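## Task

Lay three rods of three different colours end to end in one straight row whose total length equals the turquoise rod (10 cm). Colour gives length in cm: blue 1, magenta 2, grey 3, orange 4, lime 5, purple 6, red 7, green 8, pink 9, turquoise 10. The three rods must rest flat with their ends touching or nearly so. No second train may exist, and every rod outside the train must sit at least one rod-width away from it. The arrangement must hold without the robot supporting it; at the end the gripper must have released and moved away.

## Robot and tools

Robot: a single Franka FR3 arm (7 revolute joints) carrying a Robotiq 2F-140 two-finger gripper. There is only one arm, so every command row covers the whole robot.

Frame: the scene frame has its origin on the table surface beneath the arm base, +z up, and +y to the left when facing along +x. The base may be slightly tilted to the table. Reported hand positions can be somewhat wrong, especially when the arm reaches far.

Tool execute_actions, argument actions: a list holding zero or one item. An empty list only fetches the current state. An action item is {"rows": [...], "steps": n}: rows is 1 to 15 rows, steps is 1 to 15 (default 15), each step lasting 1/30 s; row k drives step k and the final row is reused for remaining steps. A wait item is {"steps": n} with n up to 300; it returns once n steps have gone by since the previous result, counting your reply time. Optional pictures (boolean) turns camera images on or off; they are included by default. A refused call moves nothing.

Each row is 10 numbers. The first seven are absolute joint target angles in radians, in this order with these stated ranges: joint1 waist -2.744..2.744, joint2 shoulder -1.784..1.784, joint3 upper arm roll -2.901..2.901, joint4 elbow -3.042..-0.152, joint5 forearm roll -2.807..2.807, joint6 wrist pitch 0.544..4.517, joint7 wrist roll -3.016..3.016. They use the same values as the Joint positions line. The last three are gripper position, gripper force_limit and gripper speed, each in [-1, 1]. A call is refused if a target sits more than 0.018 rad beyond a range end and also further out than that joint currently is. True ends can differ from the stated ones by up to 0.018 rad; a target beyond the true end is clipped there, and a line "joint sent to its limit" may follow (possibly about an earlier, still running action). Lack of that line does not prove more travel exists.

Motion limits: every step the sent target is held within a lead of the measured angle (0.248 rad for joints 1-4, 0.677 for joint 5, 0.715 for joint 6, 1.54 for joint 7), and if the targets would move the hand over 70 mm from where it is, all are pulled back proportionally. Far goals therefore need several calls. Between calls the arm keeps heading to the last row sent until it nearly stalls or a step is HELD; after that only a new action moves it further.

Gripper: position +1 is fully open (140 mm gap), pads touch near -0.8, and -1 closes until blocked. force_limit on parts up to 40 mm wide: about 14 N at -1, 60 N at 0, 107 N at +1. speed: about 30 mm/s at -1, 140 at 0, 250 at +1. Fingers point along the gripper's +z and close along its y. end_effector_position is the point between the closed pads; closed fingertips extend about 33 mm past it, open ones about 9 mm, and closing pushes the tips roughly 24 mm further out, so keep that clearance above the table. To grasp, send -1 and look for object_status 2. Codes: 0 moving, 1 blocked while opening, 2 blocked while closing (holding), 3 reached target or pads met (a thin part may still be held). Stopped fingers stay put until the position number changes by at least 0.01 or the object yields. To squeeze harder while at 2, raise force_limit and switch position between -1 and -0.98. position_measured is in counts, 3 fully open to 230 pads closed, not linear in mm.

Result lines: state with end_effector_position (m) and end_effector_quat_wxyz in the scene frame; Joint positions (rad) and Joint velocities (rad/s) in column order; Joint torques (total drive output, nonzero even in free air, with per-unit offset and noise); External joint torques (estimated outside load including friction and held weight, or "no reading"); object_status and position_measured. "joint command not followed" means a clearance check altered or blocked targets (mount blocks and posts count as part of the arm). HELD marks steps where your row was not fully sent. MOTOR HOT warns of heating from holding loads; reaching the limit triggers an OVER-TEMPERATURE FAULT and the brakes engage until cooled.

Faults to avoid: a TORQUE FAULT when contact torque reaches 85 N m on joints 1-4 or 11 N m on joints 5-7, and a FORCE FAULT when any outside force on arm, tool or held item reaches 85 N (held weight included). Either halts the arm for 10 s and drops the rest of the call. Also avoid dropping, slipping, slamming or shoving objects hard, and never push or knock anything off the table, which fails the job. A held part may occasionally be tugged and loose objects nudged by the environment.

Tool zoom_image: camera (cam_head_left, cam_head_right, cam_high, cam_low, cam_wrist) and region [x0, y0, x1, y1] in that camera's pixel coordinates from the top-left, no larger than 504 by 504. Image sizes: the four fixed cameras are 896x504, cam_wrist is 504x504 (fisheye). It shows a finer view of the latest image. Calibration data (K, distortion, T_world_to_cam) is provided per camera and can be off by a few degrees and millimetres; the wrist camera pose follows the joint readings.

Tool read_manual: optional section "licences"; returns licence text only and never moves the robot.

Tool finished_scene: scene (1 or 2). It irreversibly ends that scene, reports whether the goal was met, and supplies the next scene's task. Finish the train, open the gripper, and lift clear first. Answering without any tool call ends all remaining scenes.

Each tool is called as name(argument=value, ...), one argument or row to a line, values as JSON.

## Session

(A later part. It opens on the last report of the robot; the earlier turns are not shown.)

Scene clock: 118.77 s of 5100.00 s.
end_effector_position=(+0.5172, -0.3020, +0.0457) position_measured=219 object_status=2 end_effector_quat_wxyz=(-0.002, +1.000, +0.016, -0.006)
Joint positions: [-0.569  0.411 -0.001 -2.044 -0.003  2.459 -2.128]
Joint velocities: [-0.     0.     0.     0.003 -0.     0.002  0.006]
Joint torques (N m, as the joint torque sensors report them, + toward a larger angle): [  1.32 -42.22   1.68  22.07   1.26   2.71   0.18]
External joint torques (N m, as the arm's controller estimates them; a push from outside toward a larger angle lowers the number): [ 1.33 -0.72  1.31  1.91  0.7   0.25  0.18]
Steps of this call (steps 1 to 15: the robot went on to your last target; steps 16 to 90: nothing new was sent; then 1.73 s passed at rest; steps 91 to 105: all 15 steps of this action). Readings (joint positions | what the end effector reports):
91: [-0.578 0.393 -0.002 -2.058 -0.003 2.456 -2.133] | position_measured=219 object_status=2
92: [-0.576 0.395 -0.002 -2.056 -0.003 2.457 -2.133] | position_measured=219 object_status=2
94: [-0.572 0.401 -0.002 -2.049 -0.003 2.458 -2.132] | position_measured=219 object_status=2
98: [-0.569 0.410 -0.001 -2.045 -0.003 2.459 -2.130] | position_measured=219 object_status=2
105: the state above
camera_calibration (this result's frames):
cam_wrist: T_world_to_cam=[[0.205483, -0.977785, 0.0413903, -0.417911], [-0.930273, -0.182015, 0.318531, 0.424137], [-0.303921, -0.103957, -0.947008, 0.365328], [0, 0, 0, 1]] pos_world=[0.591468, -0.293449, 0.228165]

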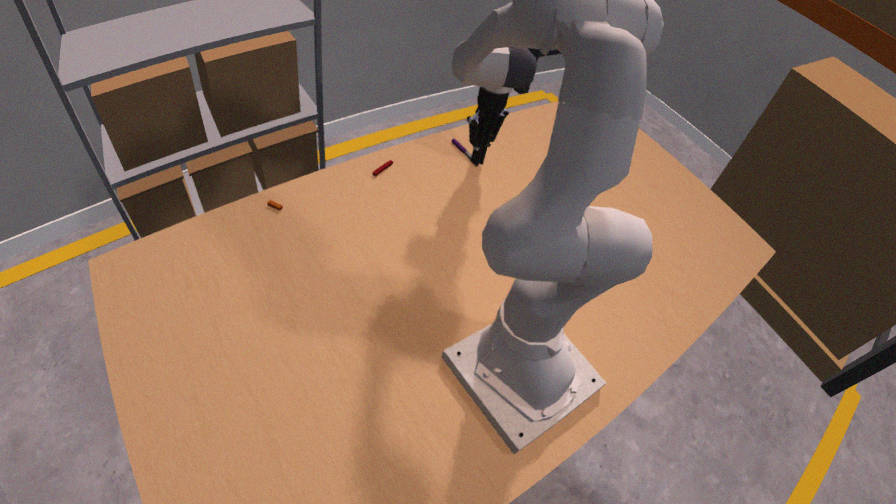

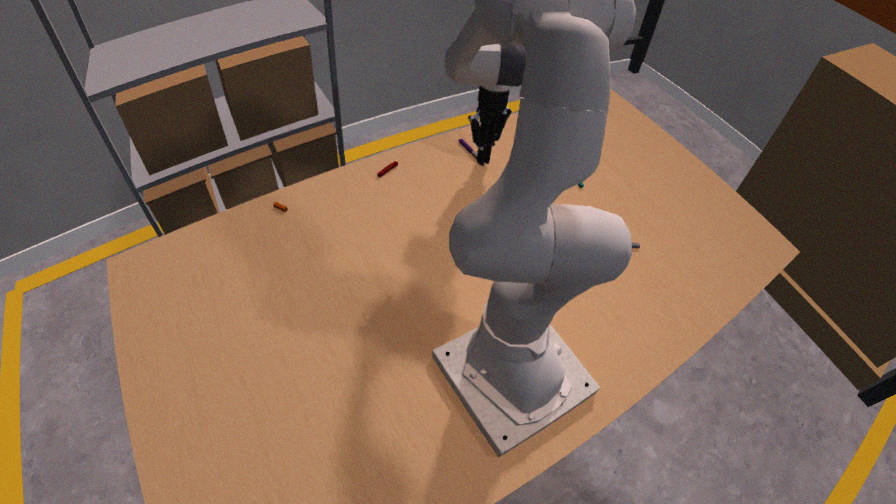

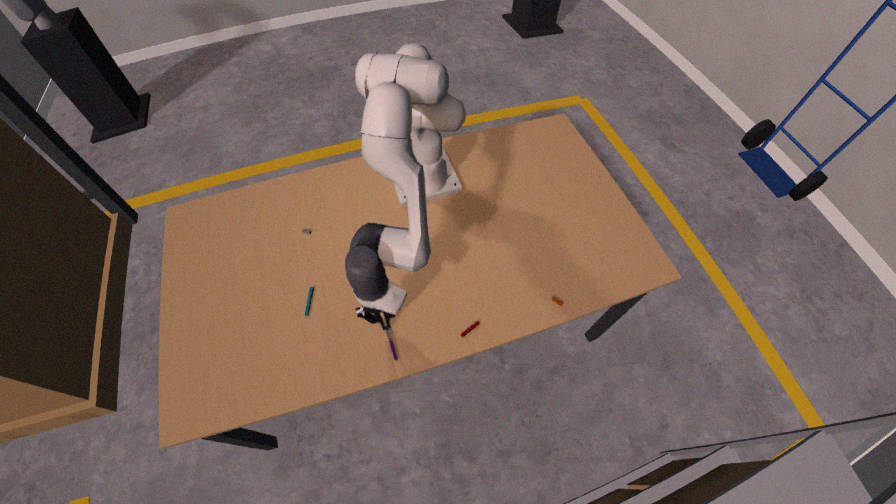

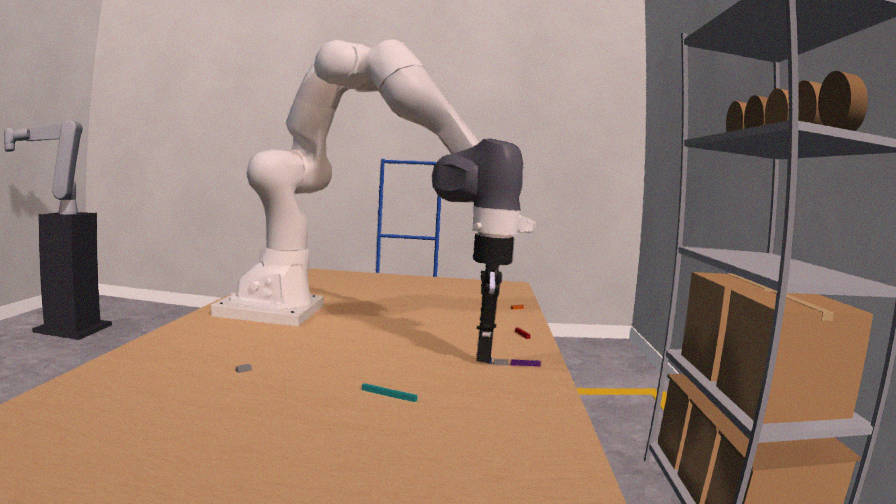

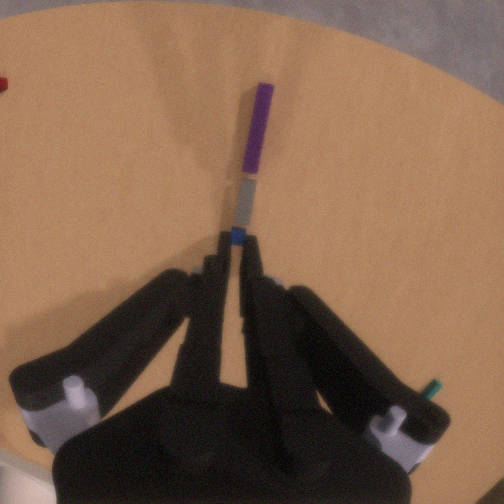

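execute_actions(
  actions=[
    {"rows":[[-0.5675,0.4147,0,-2.0384,0,2.462,-2.118,-1,-0.5,-0.6],[-0.5675,0.4169,0,-2.0357,0,2.462,-2.118,-1,-0.5,-0.6],[-0.5675,0.419,0,-2.033,0,2.462,-2.118,-1,-0.5,-0.6],[-0.5675,0.4212,0,-2.0304,0,2.462,-2.118,-1,-0.5,-0.6],[-0.567,0.4222,0,-2.029,0,2.462,-2.118,-1,-0.5,-0.6],[-0.5665,0.4231,0,-2.0275,0,2.462,-2.118,-1,-0.5,-0.6],[-0.5659,0.4241,0,-2.026,0,2.462,-2.118,-1,-0.5,-0.6],[-0.5654,0.425,0,-2.0246,0,2.462,-2.118,-1,-0.5,-0.6],[-0.5649,0.426,0,-2.0231,0,2.462,-2.118,-1,-0.5,-0.6],[-0.5643,0.427,0,-2.0217,0,2.462,-2.118,-1,-0.5,-0.6],[-0.5638,0.4279,0,-2.0202,0,2.462,-2.118,-1,-0.5,-0.6],[-0.5633,0.4289,0,-2.0188,0,2.462,-2.118,-1,-0.5,-0.6],[-0.5627,0.4298,0,-2.0173,0,2.462,-2.118,-1,-0.5,-0.6],[-0.5622,0.4308,0,-2.0159,0,2.462,-2.118,-1,-0.5,-0.6]]},
  ],
  pictures=false,
)

execute_actions(
  actions=[
    {"steps":10},
  ],
)

zoom_image(
  camera="cam_wrist",
  region=[160, 100, 340, 280],
)

zoom_image(
  camera="cam_low",
  region=[460, 310, 560, 380],
)

Scene clock: 130.23 s of 5100.00 s.
end_effector_position=(+0.5254, -0.3039, +0.0449) position_measured=219 object_status=2 end_effector_quat_wxyz=(-0.001, +1.000, +0.016, -0.003)
Joint positions: [-0.565  0.428 -0.001 -2.021 -0.003  2.46  -2.124]
Joint velocities: [ 0.012  0.017  0.003  0.027  0.    -0.     0.002]
Joint torques (N m, as the joint torque sensors report them, + toward a larger angle): [  1.19 -42.45   1.55  21.4    1.21   2.76   0.17]
External joint torques (N m, as the arm's controller estimates them; a push from outside toward a larger angle lowers the number): [ 1.19 -0.08  1.09  1.22  0.65  0.31  0.17]
Steps of this call (steps 1 to 15: the robot went on to your last target; steps 16 to 90: nothing new was sent; then 7.97 s passed at rest; steps 91 to 105: all 15 steps of this action). Readings (joint positions | what the end effector reports):
91: [-0.569 0.412 -0.001 -2.043 -0.003 2.460 -2.127] | position_measured=219 object_status=2
92: [-0.569 0.413 -0.001 -2.042 -0.003 2.460 -2.126] | position_measured=219 object_status=2
94: [-0.569 0.415 -0.001 -2.038 -0.003 2.460 -2.126] | position_measured=219 object_status=2
98: [-0.568 0.421 -0.001 -2.031 -0.003 2.460 -2.125] | position_measured=219 object_status=2
105: the state above

Scene clock: 130.57 s of 5100.00 s.
end_effector_position=(+0.5263, -0.3038, +0.0449) position_measured=219 object_status=2 end_effector_quat_wxyz=(-0.000, +1.000, +0.016, -0.002)
Joint positions: [-0.564  0.429 -0.001 -2.019 -0.003  2.46  -2.123]
Joint velocities: [ 0.001  0.    -0.002  0.     0.    -0.001  0.001]
Joint torques (N m, as the joint torque sensors report them, + toward a larger angle): [  2.2  -42.63   1.72  21.08   1.28   2.71   0.25]
External joint torques (N m, as the arm's controller estimates them; a push from outside toward a larger angle lowers the number): [ 2.29 -0.38  1.4   0.76  0.72  0.22  0.25]
Steps of this call (steps 1 to 10: the robot went on to your last target). Readings (joint positions | what the end effector reports):
1: [-0.564 0.428 -0.001 -2.020 -0.003 2.460 -2.124] | position_measured=219 object_status=2
2: [-0.564 0.429 -0.001 -2.019 -0.003 2.460 -2.124] | position_measured=219 object_status=2
4: [-0.564 0.429 -0.001 -2.019 -0.003 2.460 -2.124] | position_measured=219 object_status=2
8: [-0.564 0.429 -0.001 -2.019 -0.003 2.460 -2.123] | position_measured=219 object_status=2
10: the state above
camera_calibration (this result's frames):
cam_wrist: T_world_to_cam=[[0.20509, -0.977634, 0.0465889, -0.421489], [-0.932428, -0.180693, 0.312936, 0.434359], [-0.297518, -0.107621, -0.948631, 0.3627], [0, 0, 0, 1]] pos_world=[0.599361, -0.294542, 0.227779]

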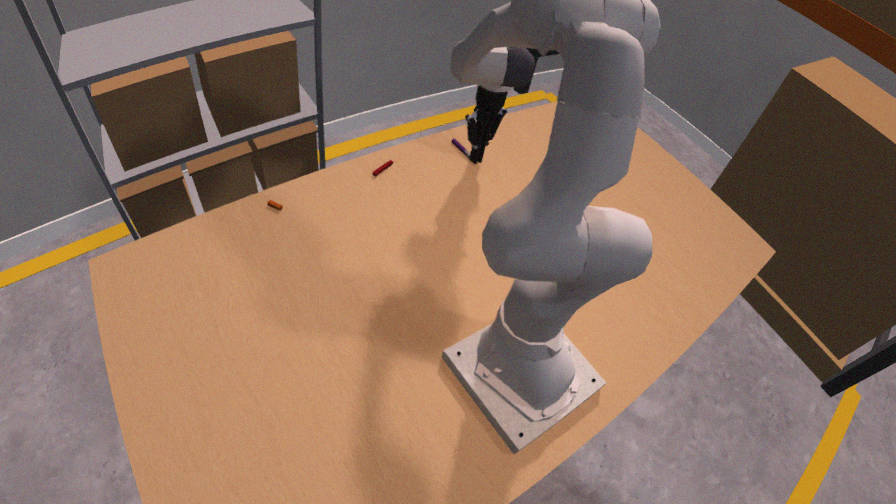

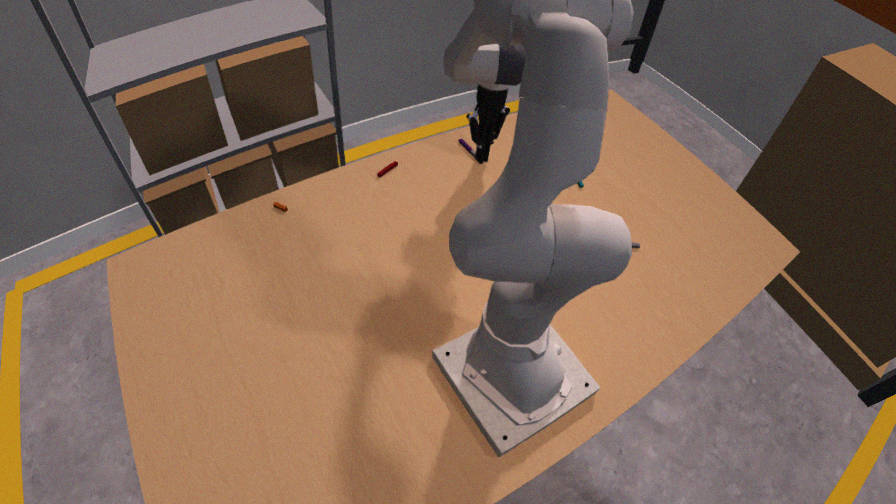

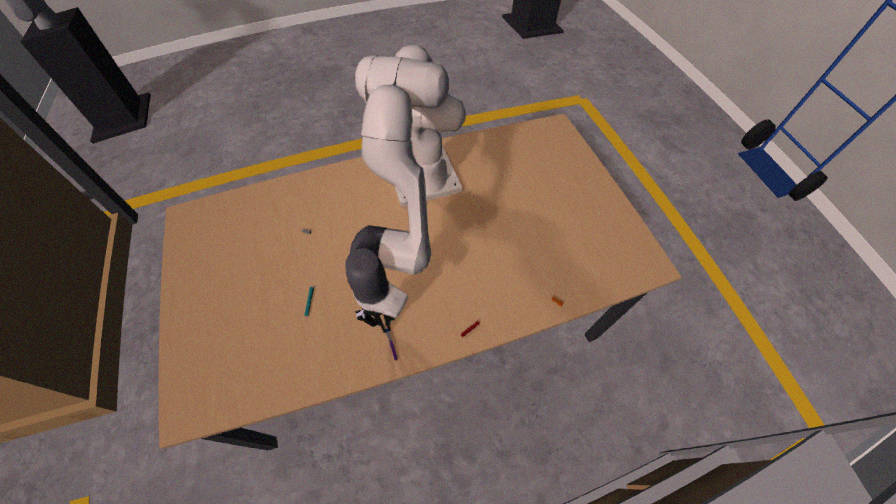

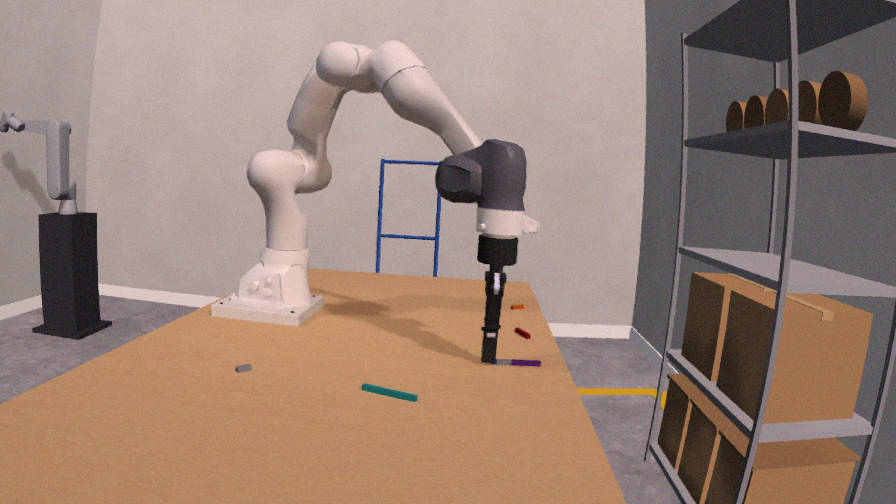

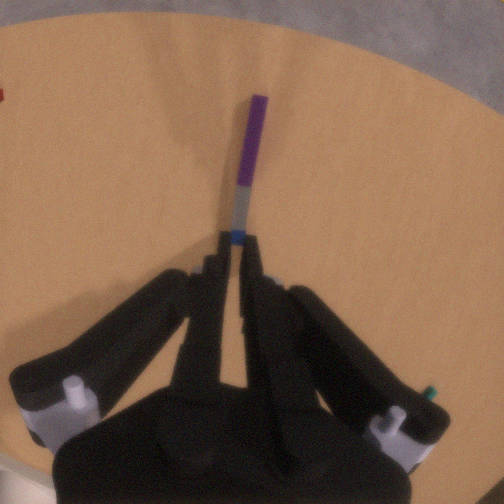

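Region (160, 100, 340, 280) of cam_wrist's 504x504 image, scaled by 2.800, with more detail than that image has.

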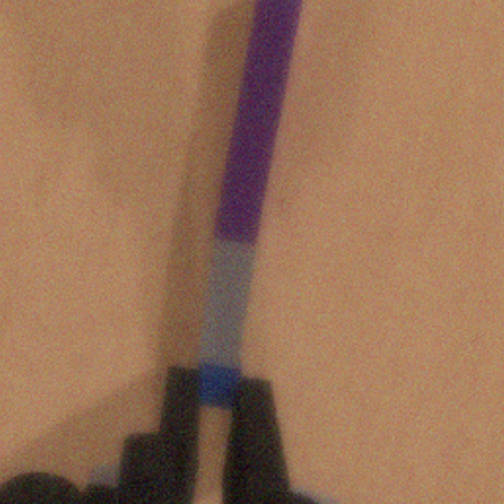

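Region (460, 310, 560, 380) of cam_low's 896x504 image, scaled by 5.040, with more detail than that image has; it fills the top 353 rows of this view, and the rest is white.

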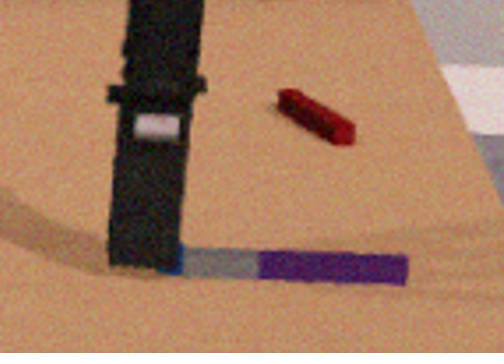

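Release and lift.

execute_actions(
  actions=[
    {"rows":[[-0.5622,0.4308,0,-2.0159,0,2.462,-2.118,-0.3,-0.5,-0.6],[-0.5622,0.4308,0,-2.0159,0,2.462,-2.118,-0.3,-0.5,-0.6],[-0.5622,0.4308,0,-2.0159,0,2.462,-2.118,-0.3,-0.5,-0.6],[-0.5622,0.4308,0,-2.0159,0,2.462,-2.118,-0.3,-0.5,-0.6],[-0.5622,0.4308,0,-2.0159,0,2.462,-2.118,-0.3,-0.5,-0.6],[-0.5622,0.4308,0,-2.0159,0,2.462,-2.118,-0.3,-0.5,-0.6],[-0.5622,0.4308,0,-2.0159,0,2.462,-2.118,-0.3,-0.5,-0.6],[-0.5622,0.4308,0,-2.0159,0,2.462,-2.118,-0.3,-0.5,-0.6],[-0.5622,0.415,0,-2.0159,0,2.44,-2.118,-0.3,-0.5,-0.6],[-0.5622,0.4,0,-2.0159,0,2.42,-2.118,-0.3,-0.5,-0.6],[-0.5622,0.38,0,-2.02,0,2.39,-2.118,-0.3,-0.5,-0.6],[-0.5622,0.35,0,-2.03,0,2.36,-2.118,-0.3,-0.5,-0.6],[-0.5622,0.3,0,-2.04,0,2.32,-2.118,-0.3,-0.5,-0.6],[-0.5622,0.2,0,-2.06,0,2.26,-2.118,-0.3,-0.5,-0.6],[-0.5622,0.05,0,-2.1,0,2.16,-2.118,-0.3,-0.5,-0.6]]},
  ],
  pictures=false,
)

execute_actions(
  actions=[
    {"steps":20},
  ],
)

zoom_image(
  camera="cam_wrist",
  region=[150, 60, 330, 240],
)

Scene clock: 137.37 s of 5100.00 s.
end_effector_position=(+0.5133, -0.2963, +0.0964) position_measured=167 object_status=0 end_effector_quat_wxyz=(-0.003, +1.000, +0.016, -0.007)
Joint positions: [-0.564  0.304 -0.001 -2.055 -0.003  2.362 -2.123]
Joint velocities: [-0.001 -1.356 -0.001 -0.381 -0.001 -0.766 -0.   ]
Joint torques (N m, as the joint torque sensors report them, + toward a larger angle): [  1.51 -44.77   1.89  24.61   1.01   3.17   0.13]
External joint torques (N m, as the arm's controller estimates them; a push from outside toward a larger angle lowers the number): [ 1.47 -2.69  1.51 -2.14  0.39 -0.56  0.15]
Steps of this call (steps 1 to 15: the robot went on to your last target; steps 16 to 90: nothing new was sent; then 3.30 s passed at rest; steps 91 to 105: all 15 steps of this action). Readings (joint positions | what the end effector reports):
91: [-0.564 0.429 -0.001 -2.018 -0.003 2.460 -2.123] | position_measured=219 object_status=0
92: [-0.564 0.429 -0.001 -2.018 -0.003 2.460 -2.123] | position_measured=219 object_status=0
94: [-0.564 0.429 -0.001 -2.018 -0.003 2.460 -2.123] | position_measured=208 object_status=0
98: [-0.564 0.429 -0.001 -2.018 -0.003 2.460 -2.123] | position_measured=192 object_status=0
105: the state above

Scene clock: 138.03 s of 5100.00 s.
end_effector_position=(+0.4866, -0.2811, +0.2068) position_measured=167 object_status=3 end_effector_quat_wxyz=(+0.001, +1.000, +0.016, +0.000)
Joint positions: [-0.564  0.05  -0.001 -2.098 -0.003  2.167 -2.123]
Joint velocities: [ 0.001  0.     0.001  0.    -0.    -0.027 -0.001]
Joint torques (N m, as the joint torque sensors report them, + toward a larger angle): [  1.59 -34.17   0.91  22.64   1.4    2.19   0.33]
External joint torques (N m, as the arm's controller estimates them; a push from outside toward a larger angle lowers the number): [ 1.42 -0.84  0.69 -0.69  0.65 -0.32  0.33]
Steps of this call (steps 1 to 20: the robot went on to your last target). Readings (joint positions | what the end effector reports):
1: [-0.564 0.258 -0.001 -2.065 -0.003 2.338 -2.123] | position_measured=167 object_status=0
2: [-0.564 0.212 -0.001 -2.073 -0.003 2.315 -2.123] | position_measured=167 object_status=0
4: [-0.564 0.121 -0.001 -2.083 -0.003 2.268 -2.123] | position_measured=167 object_status=0
8: [-0.564 0.044 -0.001 -2.084 -0.003 2.215 -2.123] | position_measured=167 object_status=3
20: the state above
camera_calibration (this result's frames):
cam_wrist: T_world_to_cam=[[0.20392, -0.977652, 0.0511132, -0.399058], [-0.934378, -0.178781, 0.308181, 0.353245], [-0.292156, -0.110603, -0.949954, 0.503828], [0, 0, 0, 1]] pos_world=[0.558636, -0.271262, 0.390147]

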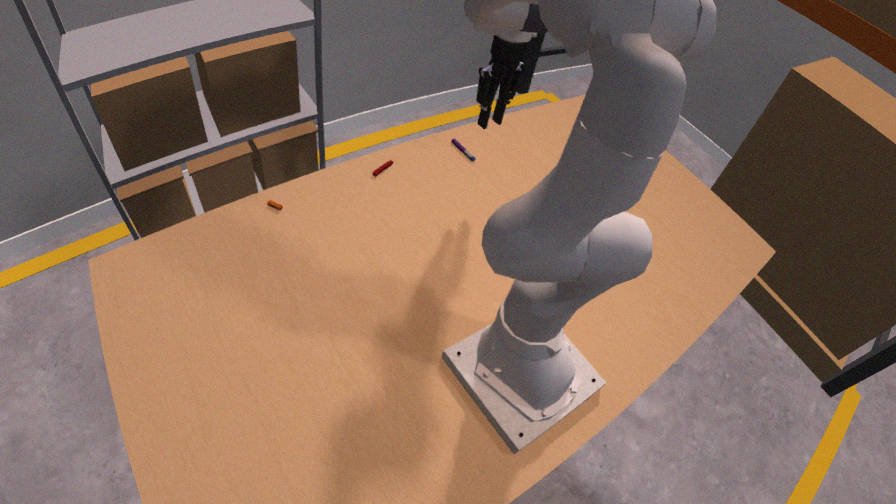

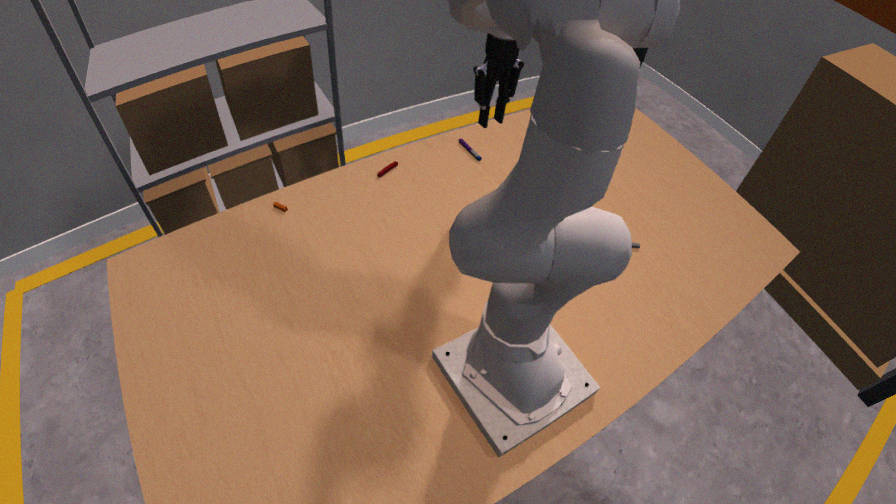

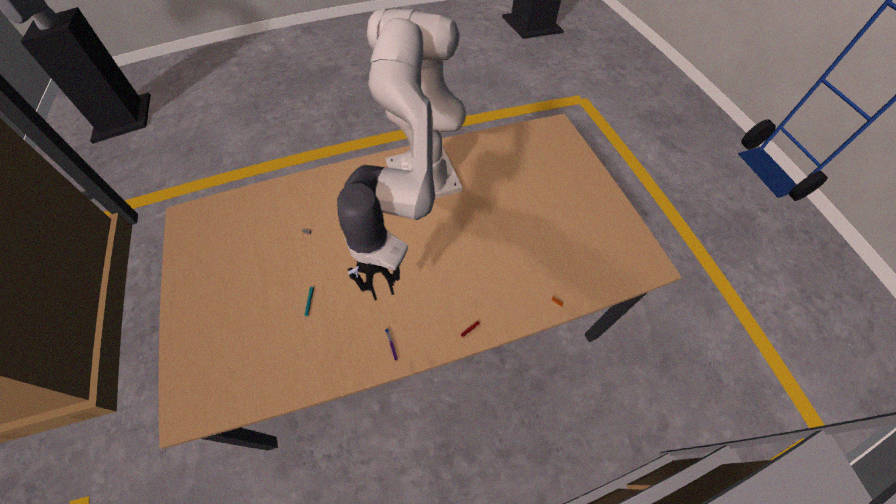

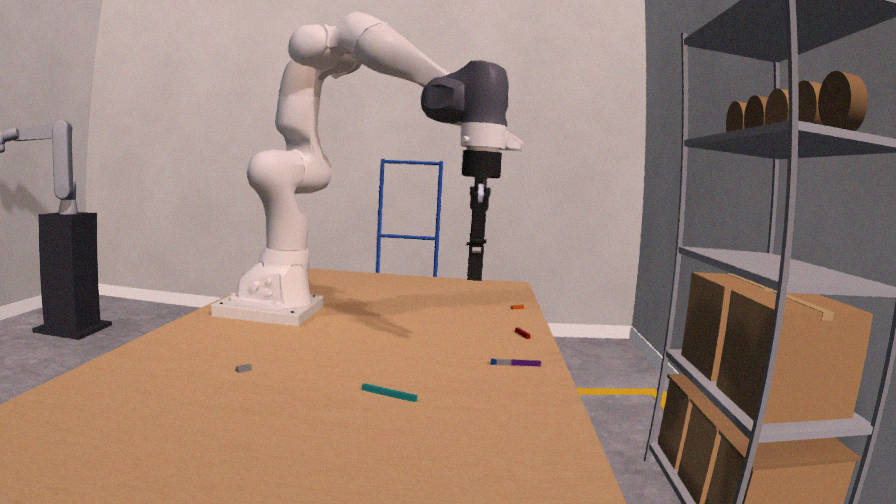

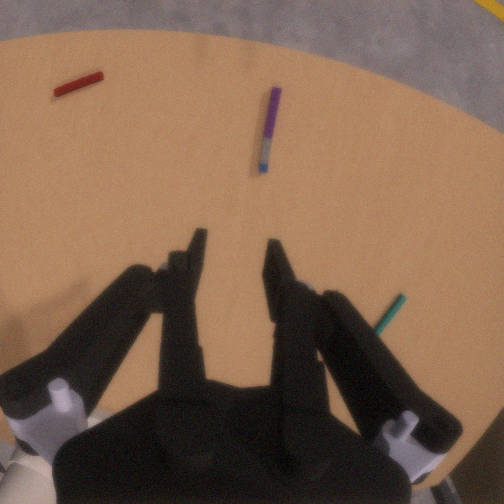

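Region (150, 60, 330, 240) of cam_wrist's 504x504 image, scaled by 2.800, with more detail than that image has.

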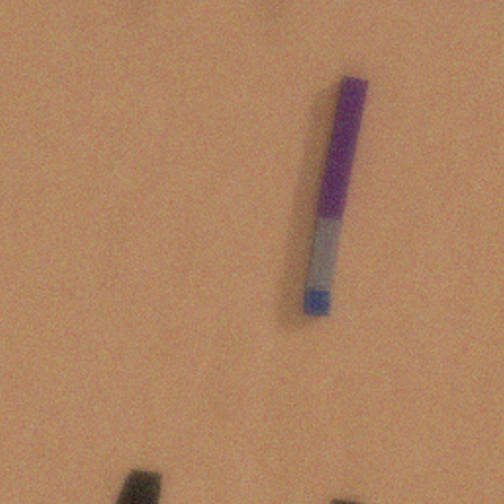

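finished_scene(
  scene=1,
)

The scene is finished: the task was done.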